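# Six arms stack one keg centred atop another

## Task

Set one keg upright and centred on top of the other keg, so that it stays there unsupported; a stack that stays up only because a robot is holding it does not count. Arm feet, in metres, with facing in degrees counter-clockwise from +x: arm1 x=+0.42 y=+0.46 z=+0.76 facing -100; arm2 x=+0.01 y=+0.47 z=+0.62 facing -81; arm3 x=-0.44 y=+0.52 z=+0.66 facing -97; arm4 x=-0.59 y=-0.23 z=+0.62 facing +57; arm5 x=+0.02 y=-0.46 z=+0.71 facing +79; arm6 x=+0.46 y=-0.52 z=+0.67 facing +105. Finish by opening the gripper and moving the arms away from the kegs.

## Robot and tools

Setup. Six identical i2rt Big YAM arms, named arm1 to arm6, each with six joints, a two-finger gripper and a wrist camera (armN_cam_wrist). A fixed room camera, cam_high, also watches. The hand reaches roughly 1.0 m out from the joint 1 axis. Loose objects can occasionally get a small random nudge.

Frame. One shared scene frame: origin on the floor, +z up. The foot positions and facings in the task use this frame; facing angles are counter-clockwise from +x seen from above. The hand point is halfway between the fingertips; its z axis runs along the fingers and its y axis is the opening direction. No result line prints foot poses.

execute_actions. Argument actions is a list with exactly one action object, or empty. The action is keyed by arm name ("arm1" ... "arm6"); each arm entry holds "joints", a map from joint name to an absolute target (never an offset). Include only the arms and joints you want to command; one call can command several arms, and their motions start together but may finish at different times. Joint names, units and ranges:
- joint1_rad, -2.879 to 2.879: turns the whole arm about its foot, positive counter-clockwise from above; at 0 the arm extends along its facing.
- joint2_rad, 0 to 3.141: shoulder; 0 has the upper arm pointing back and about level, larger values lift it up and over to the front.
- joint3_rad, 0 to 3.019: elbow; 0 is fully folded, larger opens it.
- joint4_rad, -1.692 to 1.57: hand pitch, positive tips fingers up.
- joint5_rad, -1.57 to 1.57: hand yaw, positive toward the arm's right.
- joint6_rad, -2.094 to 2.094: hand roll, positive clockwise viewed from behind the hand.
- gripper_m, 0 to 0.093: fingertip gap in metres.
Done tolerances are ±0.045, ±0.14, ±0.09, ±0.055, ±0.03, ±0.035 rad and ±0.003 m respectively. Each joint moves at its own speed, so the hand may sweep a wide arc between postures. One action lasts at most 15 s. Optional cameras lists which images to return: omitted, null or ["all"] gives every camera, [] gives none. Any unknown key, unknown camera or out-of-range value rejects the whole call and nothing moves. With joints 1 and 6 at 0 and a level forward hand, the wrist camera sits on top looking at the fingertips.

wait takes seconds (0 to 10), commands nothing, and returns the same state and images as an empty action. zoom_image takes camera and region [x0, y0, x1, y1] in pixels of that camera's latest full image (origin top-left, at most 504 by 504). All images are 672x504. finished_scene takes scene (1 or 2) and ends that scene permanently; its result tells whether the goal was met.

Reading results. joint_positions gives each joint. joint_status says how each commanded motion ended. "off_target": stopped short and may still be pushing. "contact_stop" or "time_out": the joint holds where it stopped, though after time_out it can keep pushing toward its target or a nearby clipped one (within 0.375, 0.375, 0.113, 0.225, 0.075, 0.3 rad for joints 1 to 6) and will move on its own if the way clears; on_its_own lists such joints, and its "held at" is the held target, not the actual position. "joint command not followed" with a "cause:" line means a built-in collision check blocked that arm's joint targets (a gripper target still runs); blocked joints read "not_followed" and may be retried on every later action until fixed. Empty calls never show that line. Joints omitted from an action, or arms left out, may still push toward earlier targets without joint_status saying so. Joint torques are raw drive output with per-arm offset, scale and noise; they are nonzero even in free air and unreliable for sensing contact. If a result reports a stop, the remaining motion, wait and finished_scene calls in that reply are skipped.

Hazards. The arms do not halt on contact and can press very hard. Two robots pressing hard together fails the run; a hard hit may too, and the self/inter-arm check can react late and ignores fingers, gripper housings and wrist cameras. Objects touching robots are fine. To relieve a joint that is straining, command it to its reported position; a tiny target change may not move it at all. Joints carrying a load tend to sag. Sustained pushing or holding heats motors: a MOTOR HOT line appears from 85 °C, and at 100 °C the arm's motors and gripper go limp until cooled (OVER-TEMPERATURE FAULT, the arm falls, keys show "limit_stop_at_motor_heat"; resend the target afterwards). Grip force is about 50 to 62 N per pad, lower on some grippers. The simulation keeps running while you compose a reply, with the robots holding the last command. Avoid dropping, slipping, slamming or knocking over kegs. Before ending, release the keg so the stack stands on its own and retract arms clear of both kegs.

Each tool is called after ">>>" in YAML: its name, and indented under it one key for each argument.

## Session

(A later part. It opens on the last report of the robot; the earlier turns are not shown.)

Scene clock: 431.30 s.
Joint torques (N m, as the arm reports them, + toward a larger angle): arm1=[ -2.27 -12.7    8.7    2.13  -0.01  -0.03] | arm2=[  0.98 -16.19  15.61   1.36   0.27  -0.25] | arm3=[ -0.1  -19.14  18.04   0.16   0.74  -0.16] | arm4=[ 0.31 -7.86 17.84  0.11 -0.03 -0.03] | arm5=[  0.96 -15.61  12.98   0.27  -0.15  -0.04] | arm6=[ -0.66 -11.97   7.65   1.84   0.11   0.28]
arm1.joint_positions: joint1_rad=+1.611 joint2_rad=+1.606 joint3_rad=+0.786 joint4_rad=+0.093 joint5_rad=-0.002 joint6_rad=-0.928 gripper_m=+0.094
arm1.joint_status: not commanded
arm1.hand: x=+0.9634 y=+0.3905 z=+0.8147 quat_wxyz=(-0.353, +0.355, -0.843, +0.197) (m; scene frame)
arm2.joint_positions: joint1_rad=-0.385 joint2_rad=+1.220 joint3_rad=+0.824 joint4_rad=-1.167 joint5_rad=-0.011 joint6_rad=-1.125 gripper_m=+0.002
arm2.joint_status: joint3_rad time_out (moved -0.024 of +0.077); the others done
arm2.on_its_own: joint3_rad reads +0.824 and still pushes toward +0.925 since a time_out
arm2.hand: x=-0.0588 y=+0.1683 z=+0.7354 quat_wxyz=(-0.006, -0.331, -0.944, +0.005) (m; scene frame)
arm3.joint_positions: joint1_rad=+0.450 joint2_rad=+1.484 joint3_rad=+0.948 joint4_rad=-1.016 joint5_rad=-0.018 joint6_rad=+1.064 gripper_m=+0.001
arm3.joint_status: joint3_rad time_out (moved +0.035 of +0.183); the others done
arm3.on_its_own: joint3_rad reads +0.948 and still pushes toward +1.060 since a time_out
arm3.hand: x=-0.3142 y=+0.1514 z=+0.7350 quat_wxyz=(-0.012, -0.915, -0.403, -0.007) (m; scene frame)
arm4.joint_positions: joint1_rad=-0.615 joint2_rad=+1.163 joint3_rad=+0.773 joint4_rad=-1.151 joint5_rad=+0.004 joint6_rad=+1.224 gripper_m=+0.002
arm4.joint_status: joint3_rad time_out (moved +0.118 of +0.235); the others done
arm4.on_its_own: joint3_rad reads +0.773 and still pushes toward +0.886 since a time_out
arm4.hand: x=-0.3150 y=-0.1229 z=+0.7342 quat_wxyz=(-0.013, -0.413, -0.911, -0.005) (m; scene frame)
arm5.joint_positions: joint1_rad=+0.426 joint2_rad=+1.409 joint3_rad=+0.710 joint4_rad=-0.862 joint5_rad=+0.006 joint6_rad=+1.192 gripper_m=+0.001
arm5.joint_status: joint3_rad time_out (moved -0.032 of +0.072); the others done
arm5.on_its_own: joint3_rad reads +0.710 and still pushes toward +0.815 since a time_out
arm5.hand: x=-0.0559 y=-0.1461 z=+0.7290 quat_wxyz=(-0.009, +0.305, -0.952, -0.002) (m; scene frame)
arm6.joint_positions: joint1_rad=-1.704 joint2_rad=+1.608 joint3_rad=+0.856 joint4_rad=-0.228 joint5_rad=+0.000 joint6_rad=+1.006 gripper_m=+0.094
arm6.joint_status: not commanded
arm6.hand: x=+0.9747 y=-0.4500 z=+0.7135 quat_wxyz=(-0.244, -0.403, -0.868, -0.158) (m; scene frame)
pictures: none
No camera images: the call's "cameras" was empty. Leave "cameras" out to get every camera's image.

>>> execute_actions:
  actions:
    - {"arm2":{"joints":{"joint1_rad":-0.095,"joint6_rad":-0.835,"joint2_rad":1.12,"joint3_rad":0.90,"joint4_rad":-1.15}},"arm5":{"joints":{"joint1_rad":0.135,"joint6_rad":0.895,"joint2_rad":1.26,"joint3_rad":0.79,"joint4_rad":-0.86}},"arm3":{"joints":{"joint1_rad":0.648,"joint6_rad":1.26,"joint2_rad":1.47,"joint3_rad":1.205,"joint4_rad":-1.05}},"arm4":{"joints":{"joint1_rad":-0.705,"joint6_rad":1.13,"joint2_rad":1.32,"joint3_rad":1.10,"joint4_rad":-1.135}}}
  cameras: []

Scene clock: 447.47 s.
Joint torques (N m, as the arm reports them, + toward a larger angle): arm1=[ -2.26 -12.71   8.71   2.13  -0.01  -0.02] | arm2=[  0.09 -15.55  15.11   0.97   0.28  -0.31] | arm3=[ -0.07 -21.57  18.37  -0.07   0.56  -0.21] | arm4=[  0.92 -12.7   17.7   -0.06  -0.09   0.1 ] | arm5=[  1.4  -14.64  13.37  -0.07   0.    -0.01] | arm6=[ -0.65 -12.01   7.65   1.84   0.1    0.28]
arm1.joint_positions: joint1_rad=+1.611 joint2_rad=+1.606 joint3_rad=+0.786 joint4_rad=+0.093 joint5_rad=-0.002 joint6_rad=-0.928 gripper_m=+0.094
arm1.joint_status: not commanded
arm1.hand: x=+0.9634 y=+0.3905 z=+0.8147 quat_wxyz=(-0.353, +0.355, -0.843, +0.197) (m; scene frame)
arm2.joint_positions: joint1_rad=-0.082 joint2_rad=+1.198 joint3_rad=+0.806 joint4_rad=-1.160 joint5_rad=-0.010 joint6_rad=-0.823 gripper_m=+0.002
arm2.joint_status: joint3_rad time_out (moved -0.018 of +0.076); the others done
arm2.on_its_own: joint3_rad reads +0.806 and still pushes toward +0.900 since a time_out
arm2.hand: x=+0.0338 y=+0.1665 z=+0.7350 quat_wxyz=(-0.008, -0.331, -0.944, +0.008) (m; scene frame)
arm3.joint_positions: joint1_rad=+0.660 joint2_rad=+1.575 joint3_rad=+1.056 joint4_rad=-1.035 joint5_rad=-0.013 joint6_rad=+1.271 gripper_m=+0.001
arm3.joint_status: joint3_rad time_out (moved +0.108 of +0.257); the others done
arm3.on_its_own: joint3_rad reads +1.056 and still pushes toward +1.169 since a time_out
arm3.hand: x=-0.2218 y=+0.1529 z=+0.7357 quat_wxyz=(-0.010, -0.915, -0.404, -0.007) (m; scene frame)
arm4.joint_positions: joint1_rad=-0.709 joint2_rad=+1.399 joint3_rad=+0.986 joint4_rad=-1.127 joint5_rad=+0.005 joint6_rad=+1.125 gripper_m=+0.002
arm4.joint_status: joint3_rad time_out (moved +0.213 of +0.327); the others done
arm4.on_its_own: joint3_rad reads +0.986 and still pushes toward +1.098 since a time_out
arm4.hand: x=-0.2228 y=-0.1253 z=+0.7358 quat_wxyz=(-0.014, -0.410, -0.912, -0.004) (m; scene frame)
arm5.joint_positions: joint1_rad=+0.132 joint2_rad=+1.384 joint3_rad=+0.680 joint4_rad=-0.849 joint5_rad=+0.001 joint6_rad=+0.898 gripper_m=+0.001
arm5.joint_status: joint3_rad time_out (moved -0.030 of +0.080); the others done
arm5.on_its_own: joint3_rad reads +0.680 and still pushes toward +0.790 since a time_out
arm5.hand: x=+0.0369 y=-0.1467 z=+0.7286 quat_wxyz=(-0.009, +0.305, -0.952, -0.005) (m; scene frame)
arm6.joint_positions: joint1_rad=-1.704 joint2_rad=+1.608 joint3_rad=+0.856 joint4_rad=-0.228 joint5_rad=+0.000 joint6_rad=+1.006 gripper_m=+0.094
arm6.joint_status: not commanded
arm6.hand: x=+0.9747 y=-0.4500 z=+0.7135 quat_wxyz=(-0.244, -0.403, -0.868, -0.158) (m; scene frame)
pictures: none
No camera images: the call's "cameras" was empty. Leave "cameras" out to get every camera's image.

>>> execute_actions:
  actions:
    - {"arm2":{"joints":{"joint1_rad":0.19,"joint6_rad":-0.55,"joint2_rad":1.16,"joint3_rad":0.965,"joint4_rad":-1.145}},"arm5":{"joints":{"joint1_rad":-0.145,"joint6_rad":0.615,"joint2_rad":1.295,"joint3_rad":0.855,"joint4_rad":-0.86}},"arm3":{"joints":{"joint1_rad":0.815,"joint6_rad":1.43,"joint2_rad":1.57,"joint3_rad":1.35,"joint4_rad":-1.085}},"arm4":{"joints":{"joint1_rad":-0.76,"joint6_rad":1.075,"joint2_rad":1.51,"joint3_rad":1.345,"joint4_rad":-1.175}}}
  cameras: ["cam_high"]

Scene clock: 457.73 s.
Joint torques (N m, as the arm reports them, + toward a larger angle): arm1=[ -2.24 -12.73   8.7    2.14  -0.01  -0.02] | arm2=[  0.81 -16.86  16.49   0.25   0.17  -0.26] | arm3=[ -0.43 -23.95  18.28  -0.21   0.42  -0.15] | arm4=[  0.76 -17.12  17.78  -0.02  -0.14   0.11] | arm5=[  0.7  -15.23  13.63  -0.39   0.06  -0.05] | arm6=[ -0.66 -11.97   7.65   1.84   0.11   0.27]
arm1.joint_positions: joint1_rad=+1.611 joint2_rad=+1.606 joint3_rad=+0.786 joint4_rad=+0.093 joint5_rad=-0.002 joint6_rad=-0.928 gripper_m=+0.094
arm1.joint_status: not commanded
arm1.hand: x=+0.9634 y=+0.3905 z=+0.8147 quat_wxyz=(-0.353, +0.355, -0.843, +0.197) (m; scene frame)
arm2.joint_positions: joint1_rad=+0.199 joint2_rad=+1.242 joint3_rad=+0.842 joint4_rad=-1.133 joint5_rad=-0.007 joint6_rad=-0.541 gripper_m=+0.002
arm2.joint_status: joint3_rad time_out (moved +0.036 of +0.159); the others done
arm2.on_its_own: joint3_rad reads +0.842 and still pushes toward +0.955 since a time_out
arm2.hand: x=+0.1236 y=+0.1658 z=+0.7352 quat_wxyz=(-0.015, -0.331, -0.943, +0.013) (m; scene frame)
arm3.joint_positions: joint1_rad=+0.825 joint2_rad=+1.687 joint3_rad=+1.205 joint4_rad=-1.067 joint5_rad=-0.009 joint6_rad=+1.437 gripper_m=+0.001
arm3.joint_status: joint3_rad time_out (moved +0.148 of +0.294); the others done
arm3.on_its_own: joint3_rad reads +1.205 and still pushes toward +1.317 since a time_out
arm3.hand: x=-0.1329 y=+0.1554 z=+0.7376 quat_wxyz=(-0.011, -0.915, -0.404, -0.006) (m; scene frame)
arm4.joint_positions: joint1_rad=-0.763 joint2_rad=+1.610 joint3_rad=+1.233 joint4_rad=-1.166 joint5_rad=+0.007 joint6_rad=+1.070 gripper_m=+0.002
arm4.joint_status: joint3_rad time_out (moved +0.248 of +0.359); the others done
arm4.on_its_own: joint3_rad reads +1.233 and still pushes toward +1.345 since a time_out
arm4.hand: x=-0.1347 y=-0.1266 z=+0.7395 quat_wxyz=(-0.014, -0.410, -0.912, -0.001) (m; scene frame)
arm5.joint_positions: joint1_rad=-0.141 joint2_rad=+1.420 joint3_rad=+0.717 joint4_rad=-0.841 joint5_rad=+0.000 joint6_rad=+0.622 gripper_m=+0.001
arm5.joint_status: joint3_rad time_out (moved +0.037 of +0.175); the others done
arm5.on_its_own: joint3_rad reads +0.717 and still pushes toward +0.830 since a time_out
arm5.hand: x=+0.1258 y=-0.1474 z=+0.7300 quat_wxyz=(-0.013, +0.306, -0.952, -0.008) (m; scene frame)
arm6.joint_positions: joint1_rad=-1.704 joint2_rad=+1.608 joint3_rad=+0.856 joint4_rad=-0.228 joint5_rad=+0.000 joint6_rad=+1.006 gripper_m=+0.094
arm6.joint_status: not commanded
arm6.hand: x=+0.9747 y=-0.4500 z=+0.7135 quat_wxyz=(-0.244, -0.403, -0.868, -0.158) (m; scene frame)
pictures: cam_high
Images, in order (width x height): cam_high 672x504.

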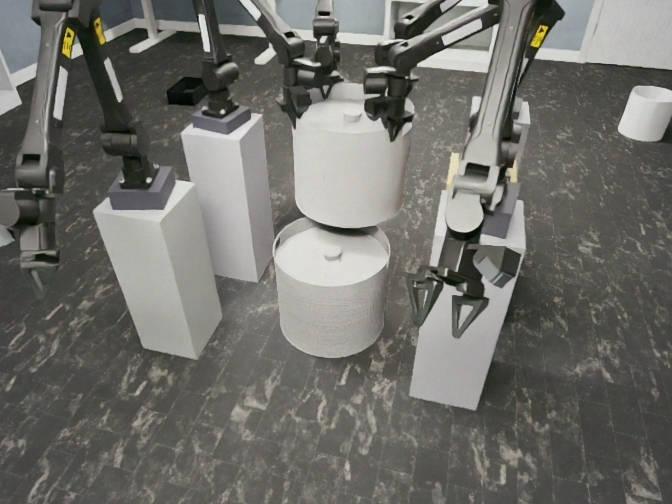

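>>> execute_actions:
  actions:
    - {"arm2":{"joints":{"joint1_rad":0.405,"joint6_rad":-0.335,"joint2_rad":1.25,"joint3_rad":1.055,"joint4_rad":-1.135}},"arm5":{"joints":{"joint1_rad":-0.358,"joint6_rad":0.40,"joint2_rad":1.365,"joint3_rad":0.955,"joint4_rad":-0.875}},"arm3":{"joints":{"joint1_rad":0.931,"joint6_rad":1.545,"joint2_rad":1.69,"joint3_rad":1.53,"joint4_rad":-1.135}},"arm4":{"joints":{"joint1_rad":-0.792,"joint6_rad":1.04,"joint2_rad":1.685,"joint3_rad":1.60,"joint4_rad":-1.245}}}
  cameras: []

Scene clock: 475.63 s.
Joint torques (N m, as the arm reports them, + toward a larger angle): arm1=[ -2.24 -12.72   8.71   2.13  -0.01  -0.03] | arm2=[  0.55 -19.68  16.52   0.1    0.11  -0.18] | arm3=[ -0.76 -27.46  18.46  -0.19   0.46  -0.19] | arm4=[  0.88 -20.52  17.91  -0.21  -0.28   0.1 ] | arm5=[  0.59 -17.56  13.62  -0.27   0.05  -0.02] | arm6=[ -0.65 -11.97   7.64   1.84   0.1    0.28]
arm1.joint_positions: joint1_rad=+1.611 joint2_rad=+1.606 joint3_rad=+0.786 joint4_rad=+0.093 joint5_rad=-0.002 joint6_rad=-0.928 gripper_m=+0.094
arm1.joint_status: not commanded
arm1.hand: x=+0.9634 y=+0.3905 z=+0.8147 quat_wxyz=(-0.353, +0.355, -0.843, +0.197) (m; scene frame)
arm2.joint_positions: joint1_rad=+0.410 joint2_rad=+1.343 joint3_rad=+0.933 joint4_rad=-1.121 joint5_rad=-0.004 joint6_rad=-0.330 gripper_m=+0.002
arm2.joint_status: joint3_rad time_out (moved +0.091 of +0.213); the others done
arm2.on_its_own: joint3_rad reads +0.933 and still pushes toward +1.045 since a time_out
arm2.hand: x=+0.2048 y=+0.1644 z=+0.7356 quat_wxyz=(-0.017, -0.331, -0.944, +0.012) (m; scene frame)
arm3.joint_positions: joint1_rad=+0.943 joint2_rad=+1.814 joint3_rad=+1.382 joint4_rad=-1.116 joint5_rad=-0.009 joint6_rad=+1.553 gripper_m=+0.001
arm3.joint_status: joint3_rad time_out (moved +0.178 of +0.325); the others done
arm3.on_its_own: joint3_rad reads +1.382 and still pushes toward +1.495 since a time_out
arm3.hand: x=-0.0522 y=+0.1564 z=+0.7383 quat_wxyz=(-0.011, -0.914, -0.405, -0.008) (m; scene frame)
arm4.joint_positions: joint1_rad=-0.798 joint2_rad=+1.799 joint3_rad=+1.489 joint4_rad=-1.232 joint5_rad=+0.010 joint6_rad=+1.037 gripper_m=+0.002
arm4.joint_status: joint3_rad time_out (moved +0.256 of +0.367); the others done
arm4.on_its_own: joint3_rad reads +1.489 and still pushes toward +1.600 since a time_out
arm4.hand: x=-0.0544 y=-0.1286 z=+0.7415 quat_wxyz=(-0.016, -0.411, -0.911, +0.000) (m; scene frame)
arm5.joint_positions: joint1_rad=-0.355 joint2_rad=+1.507 joint3_rad=+0.813 joint4_rad=-0.859 joint5_rad=+0.000 joint6_rad=+0.405 gripper_m=+0.001
arm5.joint_status: joint2_rad time_out (moved +0.087 of -0.055); joint3_rad time_out (moved +0.096 of +0.238); the others done
arm5.on_its_own: joint2_rad reads +1.507 and still pushes toward +1.365 since a time_out; joint3_rad reads +0.813 and still pushes toward +0.926 since a time_out
arm5.hand: x=+0.2070 y=-0.1482 z=+0.7313 quat_wxyz=(-0.012, +0.308, -0.951, -0.003) (m; scene frame)
arm6.joint_positions: joint1_rad=-1.704 joint2_rad=+1.608 joint3_rad=+0.856 joint4_rad=-0.228 joint5_rad=+0.000 joint6_rad=+1.006 gripper_m=+0.094
arm6.joint_status: not commanded
arm6.hand: x=+0.9747 y=-0.4500 z=+0.7135 quat_wxyz=(-0.244, -0.403, -0.868, -0.158) (m; scene frame)
pictures: none
No camera images: the call's "cameras" was empty. Leave "cameras" out to get every camera's image.

>>> execute_actions:
  actions:
    - {"arm2":{"joints":{"joint1_rad":0.565,"joint6_rad":-0.175,"joint2_rad":1.355,"joint3_rad":1.165,"joint4_rad":-1.14}},"arm5":{"joints":{"joint1_rad":-0.518,"joint6_rad":0.24,"joint2_rad":1.445,"joint3_rad":1.08,"joint4_rad":-0.90}},"arm3":{"joints":{"joint1_rad":1.025,"joint6_rad":1.64,"joint2_rad":1.81,"joint3_rad":1.73,"joint4_rad":-1.21}},"arm4":{"joints":{"joint1_rad":-0.818,"joint6_rad":1.02,"joint2_rad":1.87,"joint3_rad":1.89,"joint4_rad":-1.345}}}
  cameras: []

Scene clock: 487.60 s.
Joint torques (N m, as the arm reports them, + toward a larger angle): arm1=[ -2.28 -12.68   8.69   2.13  -0.01  -0.02] | arm2=[  0.32 -22.71  16.23   0.03   0.    -0.17] | arm3=[ -0.46 -29.82  18.64  -0.44   0.4   -0.12] | arm4=[  0.84 -23.25  18.26  -0.17  -0.18   0.12] | arm5=[  0.59 -20.28  13.8   -0.45   0.14  -0.05] | arm6=[ -0.66 -11.97   7.65   1.84   0.1    0.28]
arm1.joint_positions: joint1_rad=+1.611 joint2_rad=+1.606 joint3_rad=+0.786 joint4_rad=+0.093 joint5_rad=-0.002 joint6_rad=-0.928 gripper_m=+0.094
arm1.joint_status: not commanded
arm1.hand: x=+0.9634 y=+0.3905 z=+0.8147 quat_wxyz=(-0.353, +0.355, -0.843, +0.197) (m; scene frame)
arm2.joint_positions: joint1_rad=+0.567 joint2_rad=+1.456 joint3_rad=+1.047 joint4_rad=-1.121 joint5_rad=-0.001 joint6_rad=-0.176 gripper_m=+0.002
arm2.joint_status: joint3_rad time_out (moved +0.115 of +0.232); the others done
arm2.on_its_own: joint3_rad reads +1.047 and still pushes toward +1.160 since a time_out
arm2.hand: x=+0.2786 y=+0.1653 z=+0.7357 quat_wxyz=(-0.018, -0.330, -0.944, +0.011) (m; scene frame)
arm3.joint_positions: joint1_rad=+1.034 joint2_rad=+1.942 joint3_rad=+1.580 joint4_rad=-1.185 joint5_rad=-0.008 joint6_rad=+1.642 gripper_m=+0.002
arm3.joint_status: joint3_rad time_out (moved +0.198 of +0.348); the others done
arm3.on_its_own: joint3_rad reads +1.580 and still pushes toward +1.693 since a time_out
arm3.hand: x=+0.0213 y=+0.1594 z=+0.7397 quat_wxyz=(-0.011, -0.914, -0.405, -0.008) (m; scene frame)
arm4.joint_positions: joint1_rad=-0.822 joint2_rad=+1.986 joint3_rad=+1.775 joint4_rad=-1.333 joint5_rad=+0.008 joint6_rad=+1.013 gripper_m=+0.002
arm4.joint_status: joint3_rad time_out (moved +0.286 of +0.401); the others done
arm4.on_its_own: joint3_rad reads +1.775 and still pushes toward +1.888 since a time_out
arm4.hand: x=+0.0187 y=-0.1288 z=+0.7430 quat_wxyz=(-0.014, -0.411, -0.912, +0.000) (m; scene frame)
arm5.joint_positions: joint1_rad=-0.512 joint2_rad=+1.609 joint3_rad=+0.935 joint4_rad=-0.878 joint5_rad=-0.003 joint6_rad=+0.247 gripper_m=+0.001
arm5.joint_status: joint2_rad time_out (moved +0.102 of -0.062); joint3_rad time_out (moved +0.122 of +0.267); the others done
arm5.on_its_own: joint2_rad reads +1.609 and still pushes toward +1.445 since a time_out; joint3_rad reads +0.935 and still pushes toward +1.048 since a time_out
arm5.hand: x=+0.2812 y=-0.1476 z=+0.7318 quat_wxyz=(-0.013, +0.308, -0.951, -0.003) (m; scene frame)
arm6.joint_positions: joint1_rad=-1.704 joint2_rad=+1.608 joint3_rad=+0.856 joint4_rad=-0.228 joint5_rad=+0.000 joint6_rad=+1.006 gripper_m=+0.094
arm6.joint_status: not commanded
arm6.hand: x=+0.9747 y=-0.4500 z=+0.7135 quat_wxyz=(-0.244, -0.403, -0.868, -0.158) (m; scene frame)
pictures: none
No camera images: the call's "cameras" was empty. Leave "cameras" out to get every camera's image.

>>> execute_actions:
  actions:
    - {"arm2":{"joints":{"joint1_rad":0.69,"joint6_rad":-0.05,"joint2_rad":1.52,"joint3_rad":1.26,"joint4_rad":-1.07}},"arm5":{"joints":{"joint1_rad":-0.645,"joint6_rad":0.115,"joint2_rad":1.60,"joint3_rad":1.20,"joint4_rad":-0.85}},"arm3":{"joints":{"joint1_rad":1.10,"joint6_rad":1.715,"joint2_rad":2.0,"joint3_rad":1.945,"joint4_rad":-1.23}},"arm4":{"joints":{"joint1_rad":-0.838,"joint6_rad":1.0,"joint2_rad":2.115,"joint3_rad":2.2,"joint4_rad":-1.41}}}

Scene clock: 498.87 s.
Joint torques (N m, as the arm reports them, + toward a larger angle): arm1=[ -2.25 -12.7    8.7    2.13  -0.01  -0.02] | arm2=[  0.89 -28.09  15.93  -0.69  -0.1   -0.08] | arm3=[ -0.07 -33.91  18.76  -0.24   0.33  -0.02] | arm4=[  1.02 -26.63  18.38  -0.15   0.04   0.22] | arm5=[  0.41 -24.86  13.42  -1.    -0.13   0.01] | arm6=[ -0.65 -11.97   7.65   1.83   0.1    0.28]
arm1.joint_positions: joint1_rad=+1.611 joint2_rad=+1.606 joint3_rad=+0.786 joint4_rad=+0.093 joint5_rad=-0.002 joint6_rad=-0.928 gripper_m=+0.094
arm1.joint_status: not commanded
arm1.hand: x=+0.9634 y=+0.3905 z=+0.8147 quat_wxyz=(-0.353, +0.355, -0.843, +0.197) (m; scene frame)
arm2.joint_positions: joint1_rad=+0.689 joint2_rad=+1.645 joint3_rad=+1.142 joint4_rad=-1.036 joint5_rad=+0.001 joint6_rad=-0.060 gripper_m=+0.002
arm2.joint_status: joint3_rad time_out (moved +0.095 of +0.213); the others done
arm2.on_its_own: joint3_rad reads +1.142 and still pushes toward +1.254 since a time_out
arm2.hand: x=+0.3537 y=+0.1642 z=+0.6918 quat_wxyz=(-0.014, -0.327, -0.945, +0.008) (m; scene frame)
arm3.joint_positions: joint1_rad=+1.106 joint2_rad=+2.150 joint3_rad=+1.797 joint4_rad=-1.211 joint5_rad=-0.006 joint6_rad=+1.709 gripper_m=+0.002
arm3.joint_status: joint2_rad time_out (moved +0.208 of +0.058); joint3_rad time_out (moved +0.216 of +0.365); the others done
arm3.on_its_own: joint2_rad reads +2.150 and still pushes toward +2.000 since a time_out; joint3_rad reads +1.797 and still pushes toward +1.909 since a time_out
arm3.hand: x=+0.0960 y=+0.1597 z=+0.6943 quat_wxyz=(-0.003, -0.913, -0.408, -0.003) (m; scene frame)
arm4.joint_positions: joint1_rad=-0.844 joint2_rad=+2.240 joint3_rad=+2.085 joint4_rad=-1.399 joint5_rad=+0.002 joint6_rad=+0.983 gripper_m=+0.002
arm4.joint_status: joint3_rad time_out (moved +0.310 of +0.425); the others done
arm4.on_its_own: joint3_rad reads +2.085 and still pushes toward +2.197 since a time_out
arm4.hand: x=+0.0947 y=-0.1310 z=+0.6999 quat_wxyz=(-0.009, -0.407, -0.913, +0.001) (m; scene frame)
arm5.joint_positions: joint1_rad=-0.638 joint2_rad=+1.802 joint3_rad=+1.060 joint4_rad=-0.817 joint5_rad=+0.003 joint6_rad=+0.118 gripper_m=+0.001
arm5.joint_status: joint2_rad time_out (moved +0.194 of -0.009); joint3_rad time_out (moved +0.125 of +0.265); the others done
arm5.on_its_own: joint2_rad reads +1.802 and still pushes toward +1.600 since a time_out; joint3_rad reads +1.060 and still pushes toward +1.172 since a time_out
arm5.hand: x=+0.3574 y=-0.1485 z=+0.6898 quat_wxyz=(-0.011, +0.310, -0.951, +0.002) (m; scene frame)
arm6.joint_positions: joint1_rad=-1.704 joint2_rad=+1.608 joint3_rad=+0.856 joint4_rad=-0.228 joint5_rad=+0.000 joint6_rad=+1.006 gripper_m=+0.094
arm6.joint_status: not commanded
arm6.hand: x=+0.9747 y=-0.4500 z=+0.7135 quat_wxyz=(-0.244, -0.403, -0.868, -0.158) (m; scene frame)
pictures: arm1_cam_wrist, arm2_cam_wrist, arm3_cam_wrist, arm4_cam_wrist, arm5_cam_wrist, arm6_cam_wrist, cam_high
Images, in order (width x height): arm1_cam_wrist 672x504, arm2_cam_wrist 672x504, arm3_cam_wrist 672x504, arm4_cam_wrist 672x504, arm5_cam_wrist 672x504, arm6_cam_wrist 672x504, cam_high 672x504.

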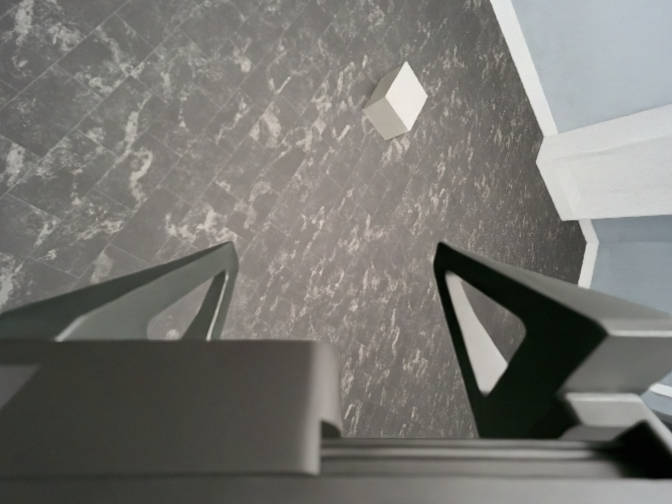

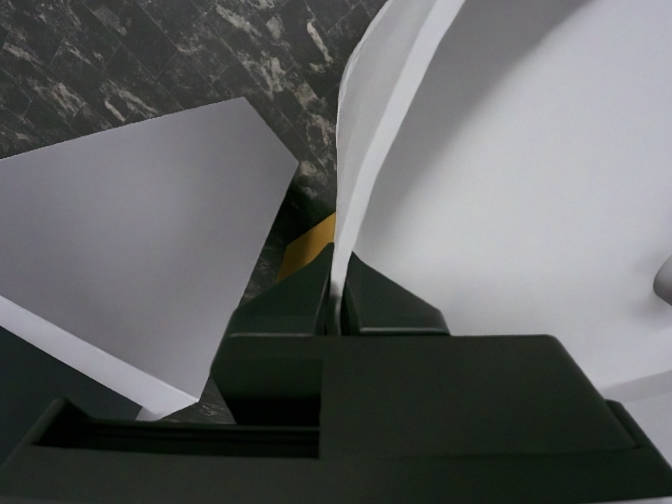

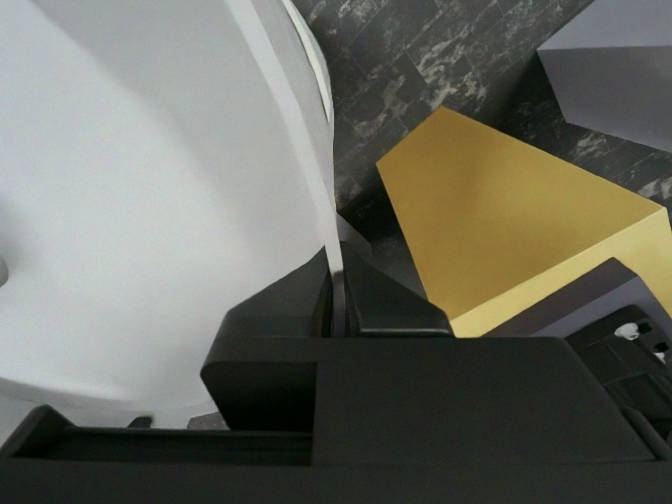

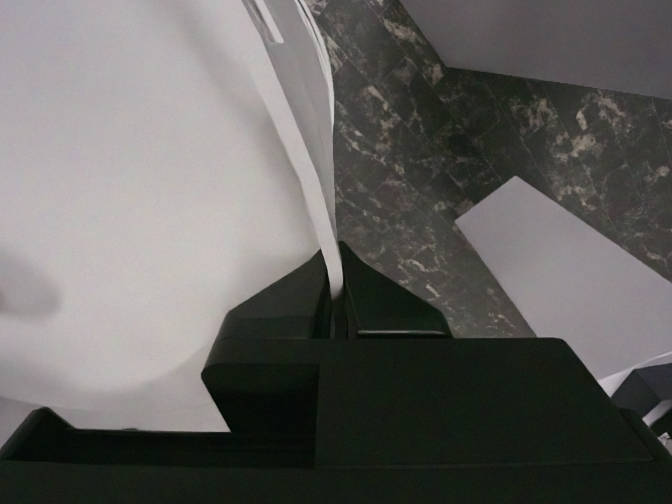

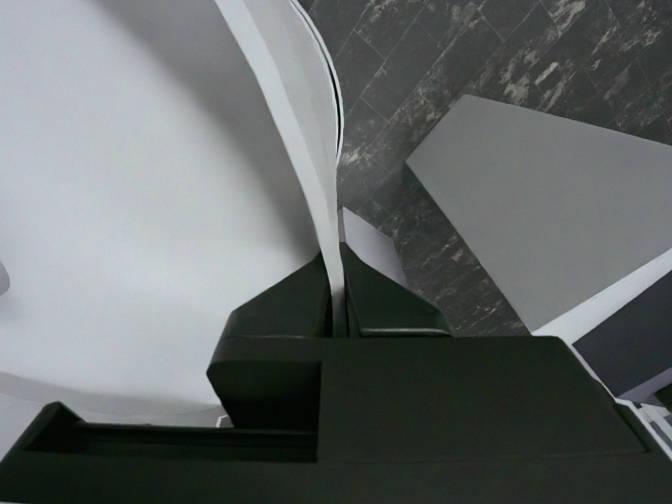

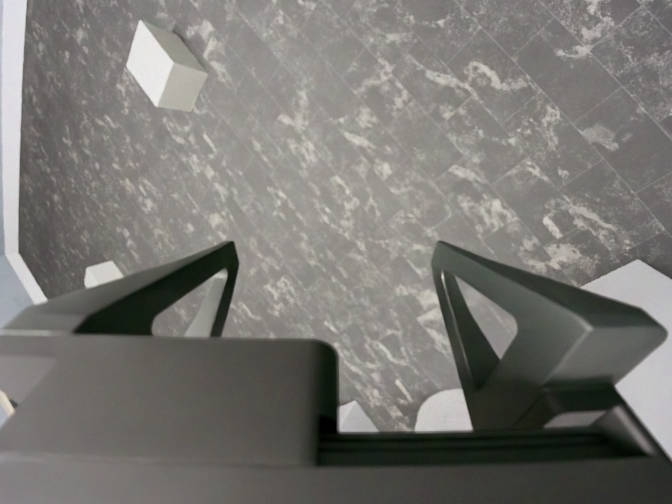

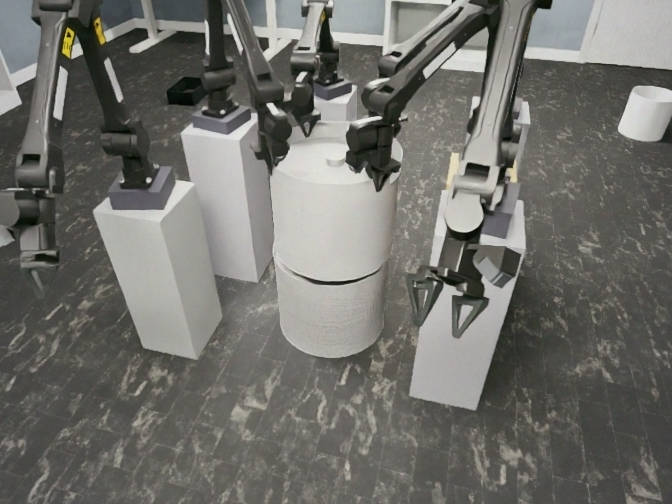

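>>> execute_actions:
  actions:
    - {"arm2":{"joints":{"joint1_rad":0.675,"joint2_rad":1.59,"joint3_rad":1.23,"joint4_rad":-1.0}},"arm5":{"joints":{"joint1_rad":-0.665,"joint2_rad":1.66,"joint3_rad":1.13,"joint4_rad":-0.775}},"arm3":{"joints":{"joint1_rad":1.085,"joint2_rad":2.055,"joint3_rad":1.9,"joint4_rad":-1.18}},"arm4":{"joints":{"joint1_rad":-0.865,"joint2_rad":2.165,"joint3_rad":2.17,"joint4_rad":-1.36}}}
  cameras: ["arm2_cam_wrist","arm3_cam_wrist","arm4_cam_wrist","arm5_cam_wrist","cam_high"]

>>> zoom_image:
  camera: "cam_high"
  region: [250,200,420,330]

Scene clock: 510.57 s.
Joint torques (N m, as the arm reports them, + toward a larger angle): arm1=[ -2.27 -12.74   8.7    2.15  -0.01  -0.02] | arm2=[  0.29 -25.92  14.04   0.35  -0.04  -0.06] | arm3=[ -0.7  -31.52  17.72   0.12   0.25  -0.06] | arm4=[ -0.03 -25.27  15.92   0.68   0.33   0.28] | arm5=[ -0.04 -23.37  11.5   -0.02  -0.02   0.1 ] | arm6=[ -0.65 -11.99   7.64   1.82   0.1    0.27]
arm1.joint_positions: joint1_rad=+1.611 joint2_rad=+1.606 joint3_rad=+0.786 joint4_rad=+0.093 joint5_rad=-0.002 joint6_rad=-0.928 gripper_m=+0.094
arm1.joint_status: not commanded
arm1.hand: x=+0.9634 y=+0.3905 z=+0.8147 quat_wxyz=(-0.353, +0.355, -0.843, +0.197) (m; scene frame)
arm2.joint_positions: joint1_rad=+0.684 joint2_rad=+1.689 joint3_rad=+1.142 joint4_rad=-0.989 joint5_rad=-0.001 joint6_rad=-0.060 gripper_m=+0.002
arm2.joint_status: all done
arm2.hand: x=+0.3587 y=+0.1568 z=+0.6730 quat_wxyz=(-0.016, -0.330, -0.944, +0.007) (m; scene frame)
arm3.joint_positions: joint1_rad=+1.102 joint2_rad=+2.176 joint3_rad=+1.797 joint4_rad=-1.166 joint5_rad=-0.005 joint6_rad=+1.711 gripper_m=+0.002
arm3.joint_status: joint3_rad time_out (moved +0.000 of +0.103); the others done
arm3.on_its_own: joint3_rad reads +1.797 and still pushes toward +1.900 since a time_out
arm3.hand: x=+0.1014 y=+0.1526 z=+0.6782 quat_wxyz=(-0.012, -0.914, -0.405, -0.008) (m; scene frame)
arm4.joint_positions: joint1_rad=-0.857 joint2_rad=+2.266 joint3_rad=+2.085 joint4_rad=-1.375 joint5_rad=-0.005 joint6_rad=+0.977 gripper_m=+0.002
arm4.joint_status: all done
arm4.hand: x=+0.1001 y=-0.1384 z=+0.6826 quat_wxyz=(-0.006, -0.411, -0.912, -0.002) (m; scene frame)
arm5.joint_positions: joint1_rad=-0.657 joint2_rad=+1.837 joint3_rad=+1.041 joint4_rad=-0.763 joint5_rad=+0.000 joint6_rad=+0.106 gripper_m=+0.001
arm5.joint_status: joint2_rad time_out (moved +0.035 of -0.142); the others done
arm5.on_its_own: joint2_rad reads +1.837 and still pushes toward +1.660 since a time_out
arm5.hand: x=+0.3617 y=-0.1559 z=+0.6695 quat_wxyz=(-0.011, +0.307, -0.952, +0.001) (m; scene frame)
arm6.joint_positions: joint1_rad=-1.704 joint2_rad=+1.608 joint3_rad=+0.856 joint4_rad=-0.228 joint5_rad=+0.000 joint6_rad=+1.006 gripper_m=+0.094
arm6.joint_status: not commanded
arm6.hand: x=+0.9747 y=-0.4500 z=+0.7135 quat_wxyz=(-0.244, -0.403, -0.868, -0.158) (m; scene frame)
pictures: arm2_cam_wrist, arm3_cam_wrist, arm4_cam_wrist, arm5_cam_wrist, cam_high
Images, in order (width x height): arm2_cam_wrist 672x504, arm3_cam_wrist 672x504, arm4_cam_wrist 672x504, arm5_cam_wrist 672x504, cam_high 672x504.

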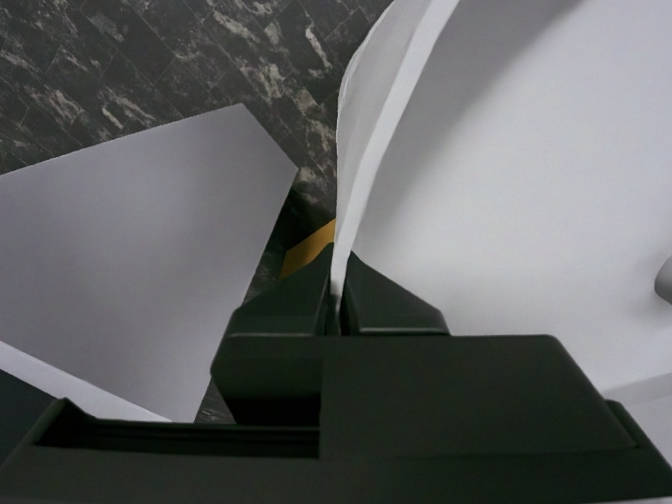

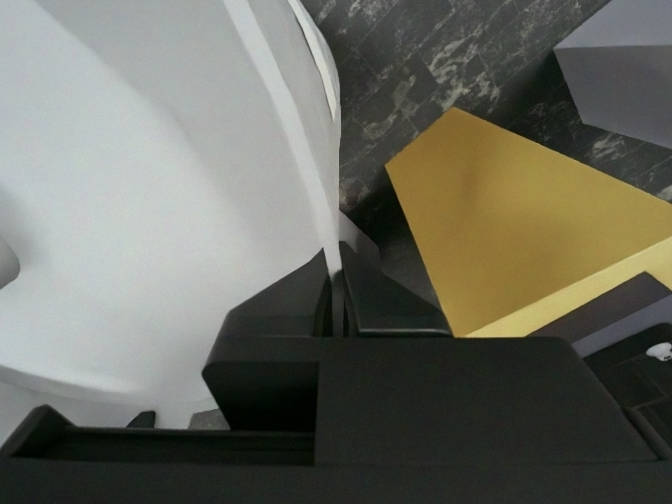

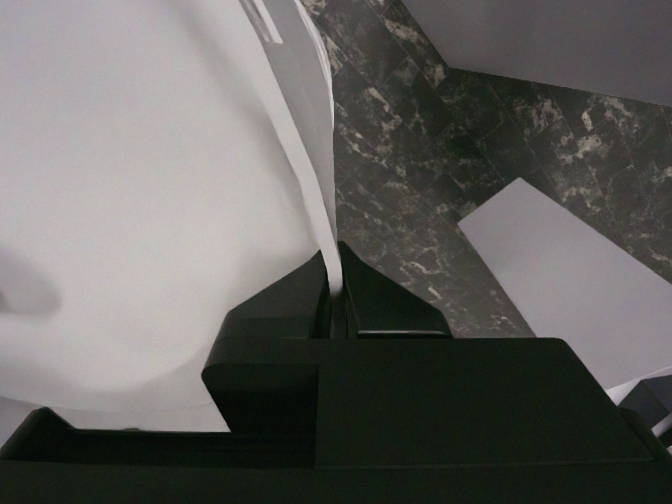

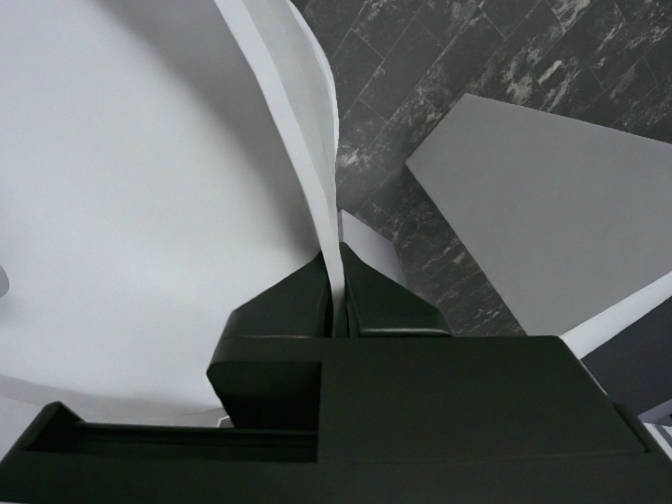

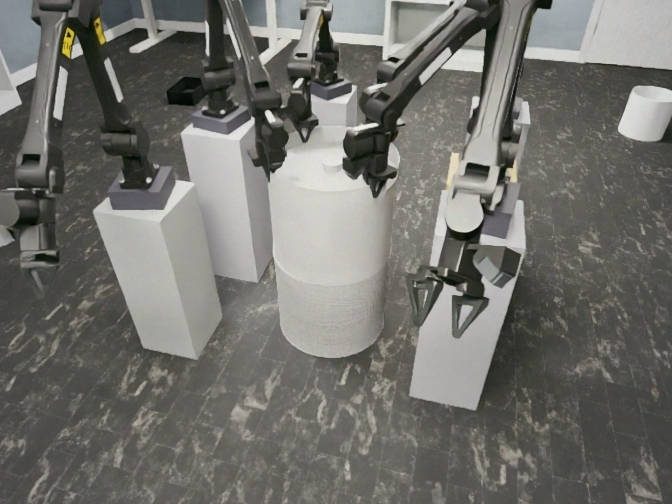

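Region (250, 200, 420, 330) of cam_high's 672x504 image, scaled by 2.965, with more detail than that image has; it fills the top 385 rows of this view, and the rest is white.

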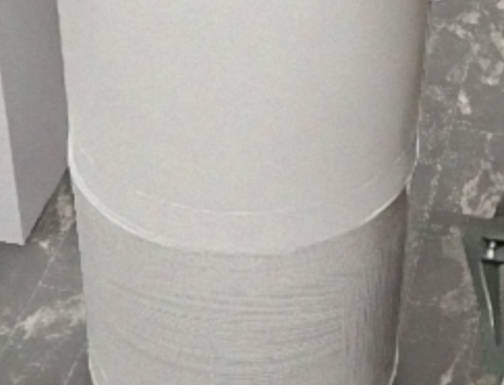

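Aligned. Unload, release, retreat.

>>> execute_actions:
  actions:
    - {"arm2":{"joints":{"joint2_rad":1.68,"joint3_rad":1.16}},"arm5":{"joints":{"joint2_rad":1.82,"joint3_rad":1.065}},"arm3":{"joints":{"joint1_rad":1.1,"joint2_rad":2.17,"joint3_rad":1.815}},"arm4":{"joints":{"joint2_rad":2.27,"joint3_rad":2.1}}}
  cameras: []

>>> execute_actions:
  actions:
    - {"arm2":{"joints":{"gripper_m":0.093}},"arm5":{"joints":{"gripper_m":0.093}},"arm3":{"joints":{"gripper_m":0.093}},"arm4":{"joints":{"gripper_m":0.093}}}
  cameras: []

>>> execute_actions:
  actions:
    - {"arm2":{"joints":{"joint2_rad":1.3}},"arm5":{"joints":{"joint2_rad":1.4}},"arm3":{"joints":{"joint2_rad":1.85}},"arm4":{"joints":{"joint2_rad":1.95}}}
  cameras: []

>>> execute_actions:
  actions:
    - {"arm2":{"joints":{"joint2_rad":1.0,"joint4_rad":-1.5}},"arm5":{"joints":{"joint2_rad":1.0,"joint4_rad":-1.5}},"arm3":{"joints":{"joint1_rad":0.3,"joint2_rad":1.0,"joint3_rad":1.3,"joint4_rad":-1.5}},"arm4":{"joints":{"joint2_rad":1.0,"joint3_rad":1.3,"joint4_rad":-1.5}}}

Scene clock: 527.43 s.
Joint torques (N m, as the arm reports them, + toward a larger angle): arm1=[ -2.29 -12.73   8.69   2.12  -0.01  -0.03] | arm2=[  0.86 -17.34   8.56   0.25   0.04  -0.07] | arm3=[  1.14 -22.36  10.44  -0.06   0.24  -0.03] | arm4=[  0.   -18.63  10.22   0.68   0.38   0.28] | arm5=[  0.46 -13.6    7.83  -0.38  -0.01   0.11] | arm6=[ -0.65 -12.     7.65   1.84   0.11   0.28]
arm1.joint_positions: joint1_rad=+1.611 joint2_rad=+1.606 joint3_rad=+0.786 joint4_rad=+0.093 joint5_rad=-0.002 joint6_rad=-0.928 gripper_m=+0.094
arm1.joint_status: not commanded
arm1.hand: x=+0.9634 y=+0.3905 z=+0.8147 quat_wxyz=(-0.353, +0.355, -0.843, +0.197) (m; scene frame)
arm2.joint_positions: joint1_rad=+0.681 joint2_rad=+1.695 joint3_rad=+1.142 joint4_rad=-0.989 joint5_rad=-0.001 joint6_rad=-0.060 gripper_m=+0.002
arm2.joint_status: all done
arm2.hand: x=+0.3576 y=+0.1562 z=+0.6704 quat_wxyz=(-0.014, -0.331, -0.944, +0.006) (m; scene frame)
arm3.joint_positions: joint1_rad=+1.102 joint2_rad=+2.182 joint3_rad=+1.796 joint4_rad=-1.165 joint5_rad=-0.005 joint6_rad=+1.711 gripper_m=+0.002
arm3.joint_status: all done
arm3.hand: x=+0.1005 y=+0.1530 z=+0.6740 quat_wxyz=(-0.009, -0.914, -0.405, -0.006) (m; scene frame)
arm4.joint_positions: joint1_rad=-0.859 joint2_rad=+2.270 joint3_rad=+2.080 joint4_rad=-1.374 joint5_rad=-0.007 joint6_rad=+0.977 gripper_m=+0.002
arm4.joint_status: all done
arm4.hand: x=+0.0985 y=-0.1396 z=+0.6779 quat_wxyz=(-0.002, -0.412, -0.911, +0.000) (m; scene frame)
arm5.joint_positions: joint1_rad=-0.659 joint2_rad=+1.843 joint3_rad=+1.031 joint4_rad=-0.756 joint5_rad=+0.000 joint6_rad=+0.106 gripper_m=+0.001
arm5.joint_status: all done
arm5.hand: x=+0.3589 y=-0.1594 z=+0.6645 quat_wxyz=(-0.007, +0.306, -0.952, +0.002) (m; scene frame)
arm6.joint_positions: joint1_rad=-1.704 joint2_rad=+1.608 joint3_rad=+0.856 joint4_rad=-0.228 joint5_rad=+0.000 joint6_rad=+1.006 gripper_m=+0.094
arm6.joint_status: not commanded
arm6.hand: x=+0.9747 y=-0.4500 z=+0.7135 quat_wxyz=(-0.244, -0.403, -0.868, -0.158) (m; scene frame)
pictures: none
No camera images: the call's "cameras" was empty. Leave "cameras" out to get every camera's image.

Scene clock: 528.23 s.
Joint torques (N m, as the arm reports them, + toward a larger angle): arm1=[ -2.25 -12.73   8.69   2.12  -0.01  -0.02] | arm2=[  0.24 -16.67   8.67   0.13   0.09  -0.04] | arm3=[  0.4  -22.62  10.72   0.25   0.23   0.01] | arm4=[  0.4  -18.45  10.27   0.62   0.18   0.2 ] | arm5=[  0.47 -13.35   7.9    0.03  -0.02   0.09] | arm6=[ -0.67 -11.99   7.64   1.82   0.1    0.27]
arm1.joint_positions: joint1_rad=+1.611 joint2_rad=+1.606 joint3_rad=+0.786 joint4_rad=+0.093 joint5_rad=-0.002 joint6_rad=-0.928 gripper_m=+0.094
arm1.joint_status: not commanded
arm1.hand: x=+0.9634 y=+0.3905 z=+0.8147 quat_wxyz=(-0.353, +0.355, -0.843, +0.197) (m; scene frame)
arm2.joint_positions: joint1_rad=+0.681 joint2_rad=+1.695 joint3_rad=+1.142 joint4_rad=-0.989 joint5_rad=-0.001 joint6_rad=-0.060 gripper_m=+0.093
arm2.joint_status: all done
arm2.hand: x=+0.3576 y=+0.1562 z=+0.6704 quat_wxyz=(-0.014, -0.331, -0.944, +0.006) (m; scene frame)
arm3.joint_positions: joint1_rad=+1.102 joint2_rad=+2.181 joint3_rad=+1.796 joint4_rad=-1.172 joint5_rad=-0.003 joint6_rad=+1.711 gripper_m=+0.093
arm3.joint_status: all done
arm3.hand: x=+0.0990 y=+0.1537 z=+0.6743 quat_wxyz=(-0.006, -0.914, -0.405, -0.004) (m; scene frame)
arm4.joint_positions: joint1_rad=-0.859 joint2_rad=+2.270 joint3_rad=+2.080 joint4_rad=-1.371 joint5_rad=-0.002 joint6_rad=+0.985 gripper_m=+0.093
arm4.joint_status: all done
arm4.hand: x=+0.0994 y=-0.1402 z=+0.6777 quat_wxyz=(-0.004, -0.415, -0.910, +0.001) (m; scene frame)
arm5.joint_positions: joint1_rad=-0.659 joint2_rad=+1.835 joint3_rad=+1.031 joint4_rad=-0.766 joint5_rad=+0.000 joint6_rad=+0.107 gripper_m=+0.093
arm5.joint_status: all done
arm5.hand: x=+0.3580 y=-0.1602 z=+0.6677 quat_wxyz=(-0.006, +0.305, -0.952, +0.003) (m; scene frame)
arm6.joint_positions: joint1_rad=-1.704 joint2_rad=+1.608 joint3_rad=+0.856 joint4_rad=-0.228 joint5_rad=+0.000 joint6_rad=+1.006 gripper_m=+0.094
arm6.joint_status: not commanded
arm6.hand: x=+0.9747 y=-0.4500 z=+0.7135 quat_wxyz=(-0.244, -0.403, -0.868, -0.158) (m; scene frame)
pictures: none
No camera images: the call's "cameras" was empty. Leave "cameras" out to get every camera's image.

Scene clock: 530.00 s.
Joint torques (N m, as the arm reports them, + toward a larger angle): arm1=[ -2.27 -12.72   8.7    2.13  -0.01  -0.02] | arm2=[  0.37 -10.72  10.37   0.8    0.01  -0.03] | arm3=[  1.12 -17.5   11.18   0.98   0.18  -0.14] | arm4=[  0.12 -16.6   10.34   1.02   0.17   0.18] | arm5=[ 0.43 -8.67 10.07  1.05 -0.01  0.08] | arm6=[ -0.66 -11.98   7.64   1.83   0.1    0.28]
arm1.joint_positions: joint1_rad=+1.611 joint2_rad=+1.606 joint3_rad=+0.786 joint4_rad=+0.093 joint5_rad=-0.002 joint6_rad=-0.928 gripper_m=+0.094
arm1.joint_status: not commanded
arm1.hand: x=+0.9634 y=+0.3905 z=+0.8147 quat_wxyz=(-0.353, +0.355, -0.843, +0.197) (m; scene frame)
arm2.joint_positions: joint1_rad=+0.681 joint2_rad=+1.298 joint3_rad=+1.142 joint4_rad=-0.989 joint5_rad=-0.001 joint6_rad=-0.060 gripper_m=+0.093
arm2.joint_status: all done
arm2.hand: x=+0.3546 y=+0.1594 z=+0.8490 quat_wxyz=(-0.195, -0.323, -0.922, +0.082) (m; scene frame)
arm3.joint_positions: joint1_rad=+1.102 joint2_rad=+1.843 joint3_rad=+1.800 joint4_rad=-1.175 joint5_rad=-0.003 joint6_rad=+1.711 gripper_m=+0.093
arm3.joint_status: all done
arm3.hand: x=+0.1023 y=+0.1523 z=+0.8913 quat_wxyz=(-0.150, -0.900, -0.399, -0.093) (m; scene frame)
arm4.joint_positions: joint1_rad=-0.859 joint2_rad=+1.960 joint3_rad=+2.086 joint4_rad=-1.369 joint5_rad=-0.002 joint6_rad=+0.985 gripper_m=+0.093
arm4.joint_status: all done
arm4.hand: x=+0.0912 y=-0.1396 z=+0.8895 quat_wxyz=(-0.139, -0.409, -0.898, -0.083) (m; scene frame)
arm5.joint_positions: joint1_rad=-0.659 joint2_rad=+1.392 joint3_rad=+1.036 joint4_rad=-0.768 joint5_rad=+0.000 joint6_rad=+0.107 gripper_m=+0.093
arm5.joint_status: all done
arm5.hand: x=+0.3810 y=-0.1370 z=+0.8712 quat_wxyz=(-0.208, +0.299, -0.927, -0.087) (m; scene frame)
arm6.joint_positions: joint1_rad=-1.704 joint2_rad=+1.608 joint3_rad=+0.856 joint4_rad=-0.228 joint5_rad=+0.000 joint6_rad=+1.006 gripper_m=+0.094
arm6.joint_status: not commanded
arm6.hand: x=+0.9747 y=-0.4500 z=+0.7135 quat_wxyz=(-0.244, -0.403, -0.868, -0.158) (m; scene frame)
pictures: none
No camera images: the call's "cameras" was empty. Leave "cameras" out to get every camera's image.

Scene clock: 531.60 s.
Joint torques (N m, as the arm reports them, + toward a larger angle): arm1=[ -2.26 -12.74   8.71   2.14  -0.01  -0.03] | arm2=[ 0.97 -5.46  9.92  0.33  0.   -0.03] | arm3=[-0.64 -4.36 10.14  0.81 -0.04 -0.05] | arm4=[ 0.28 -2.78  9.16  0.72  0.17  0.17] | arm5=[ 0.34 -3.55  9.95  0.3  -0.01  0.08] | arm6=[ -0.66 -11.99   7.64   1.84   0.1    0.28]
arm1.joint_positions: joint1_rad=+1.611 joint2_rad=+1.606 joint3_rad=+0.786 joint4_rad=+0.093 joint5_rad=-0.002 joint6_rad=-0.928 gripper_m=+0.094
arm1.joint_status: not commanded
arm1.hand: x=+0.9634 y=+0.3905 z=+0.8147 quat_wxyz=(-0.353, +0.355, -0.843, +0.197) (m; scene frame)
arm2.joint_positions: joint1_rad=+0.681 joint2_rad=+0.999 joint3_rad=+1.142 joint4_rad=-1.486 joint5_rad=-0.001 joint6_rad=-0.060 gripper_m=+0.093
arm2.joint_status: all done
arm2.hand: x=+0.2385 y=+0.2644 z=+0.9193 quat_wxyz=(-0.105, -0.329, -0.938, +0.044) (m; scene frame)
arm3.joint_positions: joint1_rad=+0.313 joint2_rad=+0.991 joint3_rad=+1.293 joint4_rad=-1.496 joint5_rad=+0.003 joint6_rad=+1.711 gripper_m=+0.093
arm3.joint_status: all done
arm3.hand: x=-0.3807 y=+0.2005 z=+1.0315 quat_wxyz=(-0.187, -0.982, -0.022, -0.029) (m; scene frame)
arm4.joint_positions: joint1_rad=-0.859 joint2_rad=+0.993 joint3_rad=+1.298 joint4_rad=-1.498 joint5_rad=-0.002 joint6_rad=+0.986 gripper_m=+0.093
arm4.joint_status: all done
arm4.hand: x=-0.2651 y=-0.1850 z=+0.9913 quat_wxyz=(-0.160, -0.407, -0.894, -0.096) (m; scene frame)
arm5.joint_positions: joint1_rad=-0.659 joint2_rad=+0.996 joint3_rad=+1.036 joint4_rad=-1.491 joint5_rad=+0.000 joint6_rad=+0.107 gripper_m=+0.093
arm5.joint_status: all done
arm5.hand: x=+0.2293 y=-0.2708 z=+0.9658 quat_wxyz=(-0.061, +0.305, -0.950, -0.021) (m; scene frame)
arm6.joint_positions: joint1_rad=-1.704 joint2_rad=+1.608 joint3_rad=+0.856 joint4_rad=-0.228 joint5_rad=+0.000 joint6_rad=+1.006 gripper_m=+0.094
arm6.joint_status: not commanded
arm6.hand: x=+0.9747 y=-0.4500 z=+0.7135 quat_wxyz=(-0.244, -0.403, -0.868, -0.158) (m; scene frame)
pictures: arm1_cam_wrist, arm2_cam_wrist, arm3_cam_wrist, arm4_cam_wrist, arm5_cam_wrist, arm6_cam_wrist, cam_high
Images, in order (width x height): arm1_cam_wrist 672x504, arm2_cam_wrist 672x504, arm3_cam_wrist 672x504, arm4_cam_wrist 672x504, arm5_cam_wrist 672x504, arm6_cam_wrist 672x504, cam_high 672x504.

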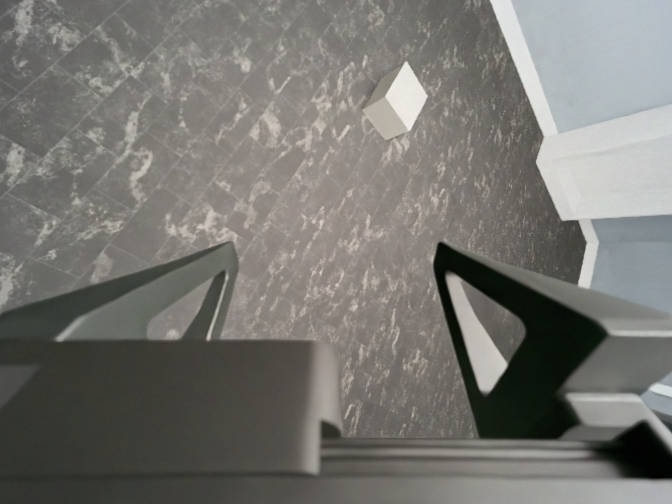

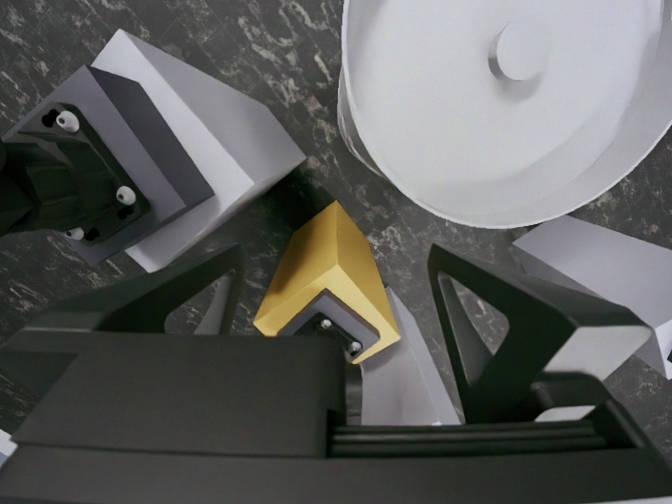

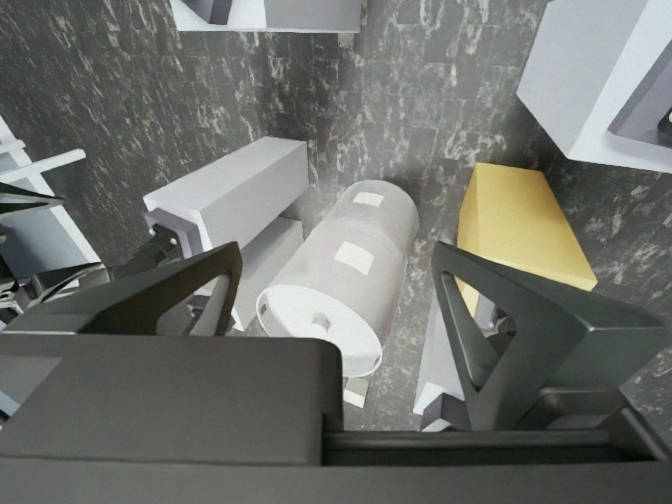

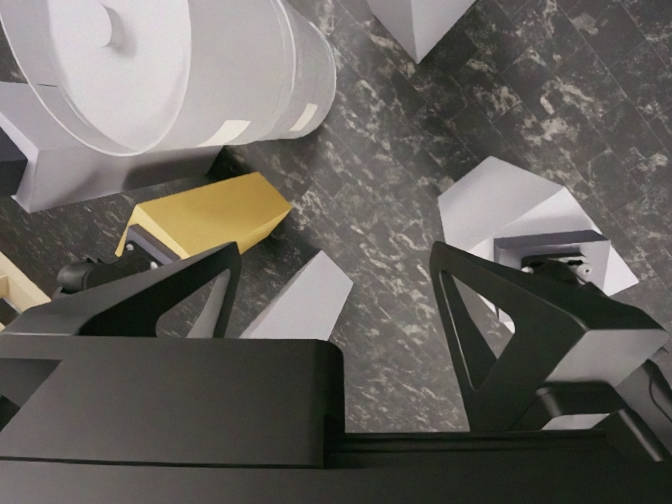

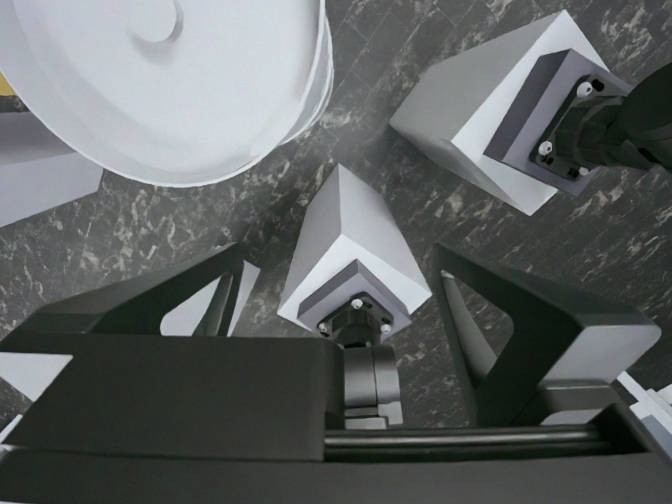

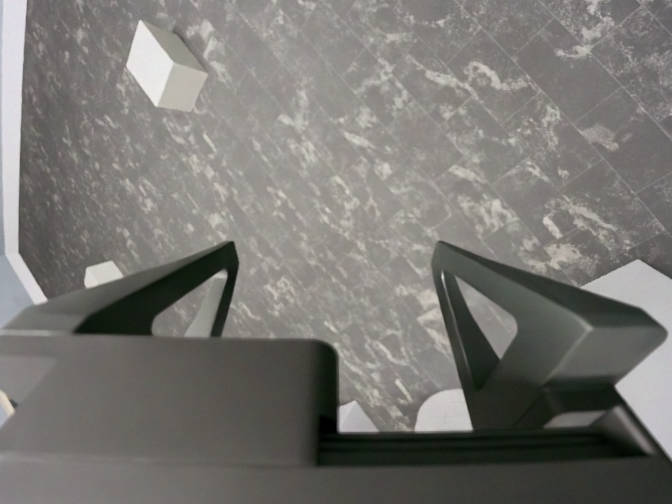

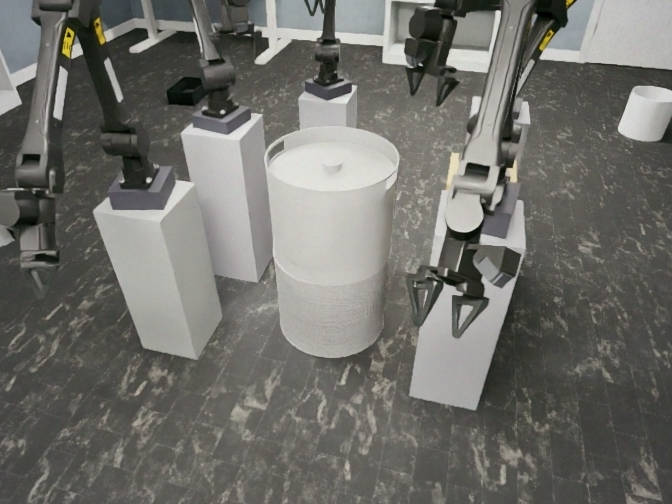

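>>> finished_scene:
  scene: 1

The scene is finished: the task was done.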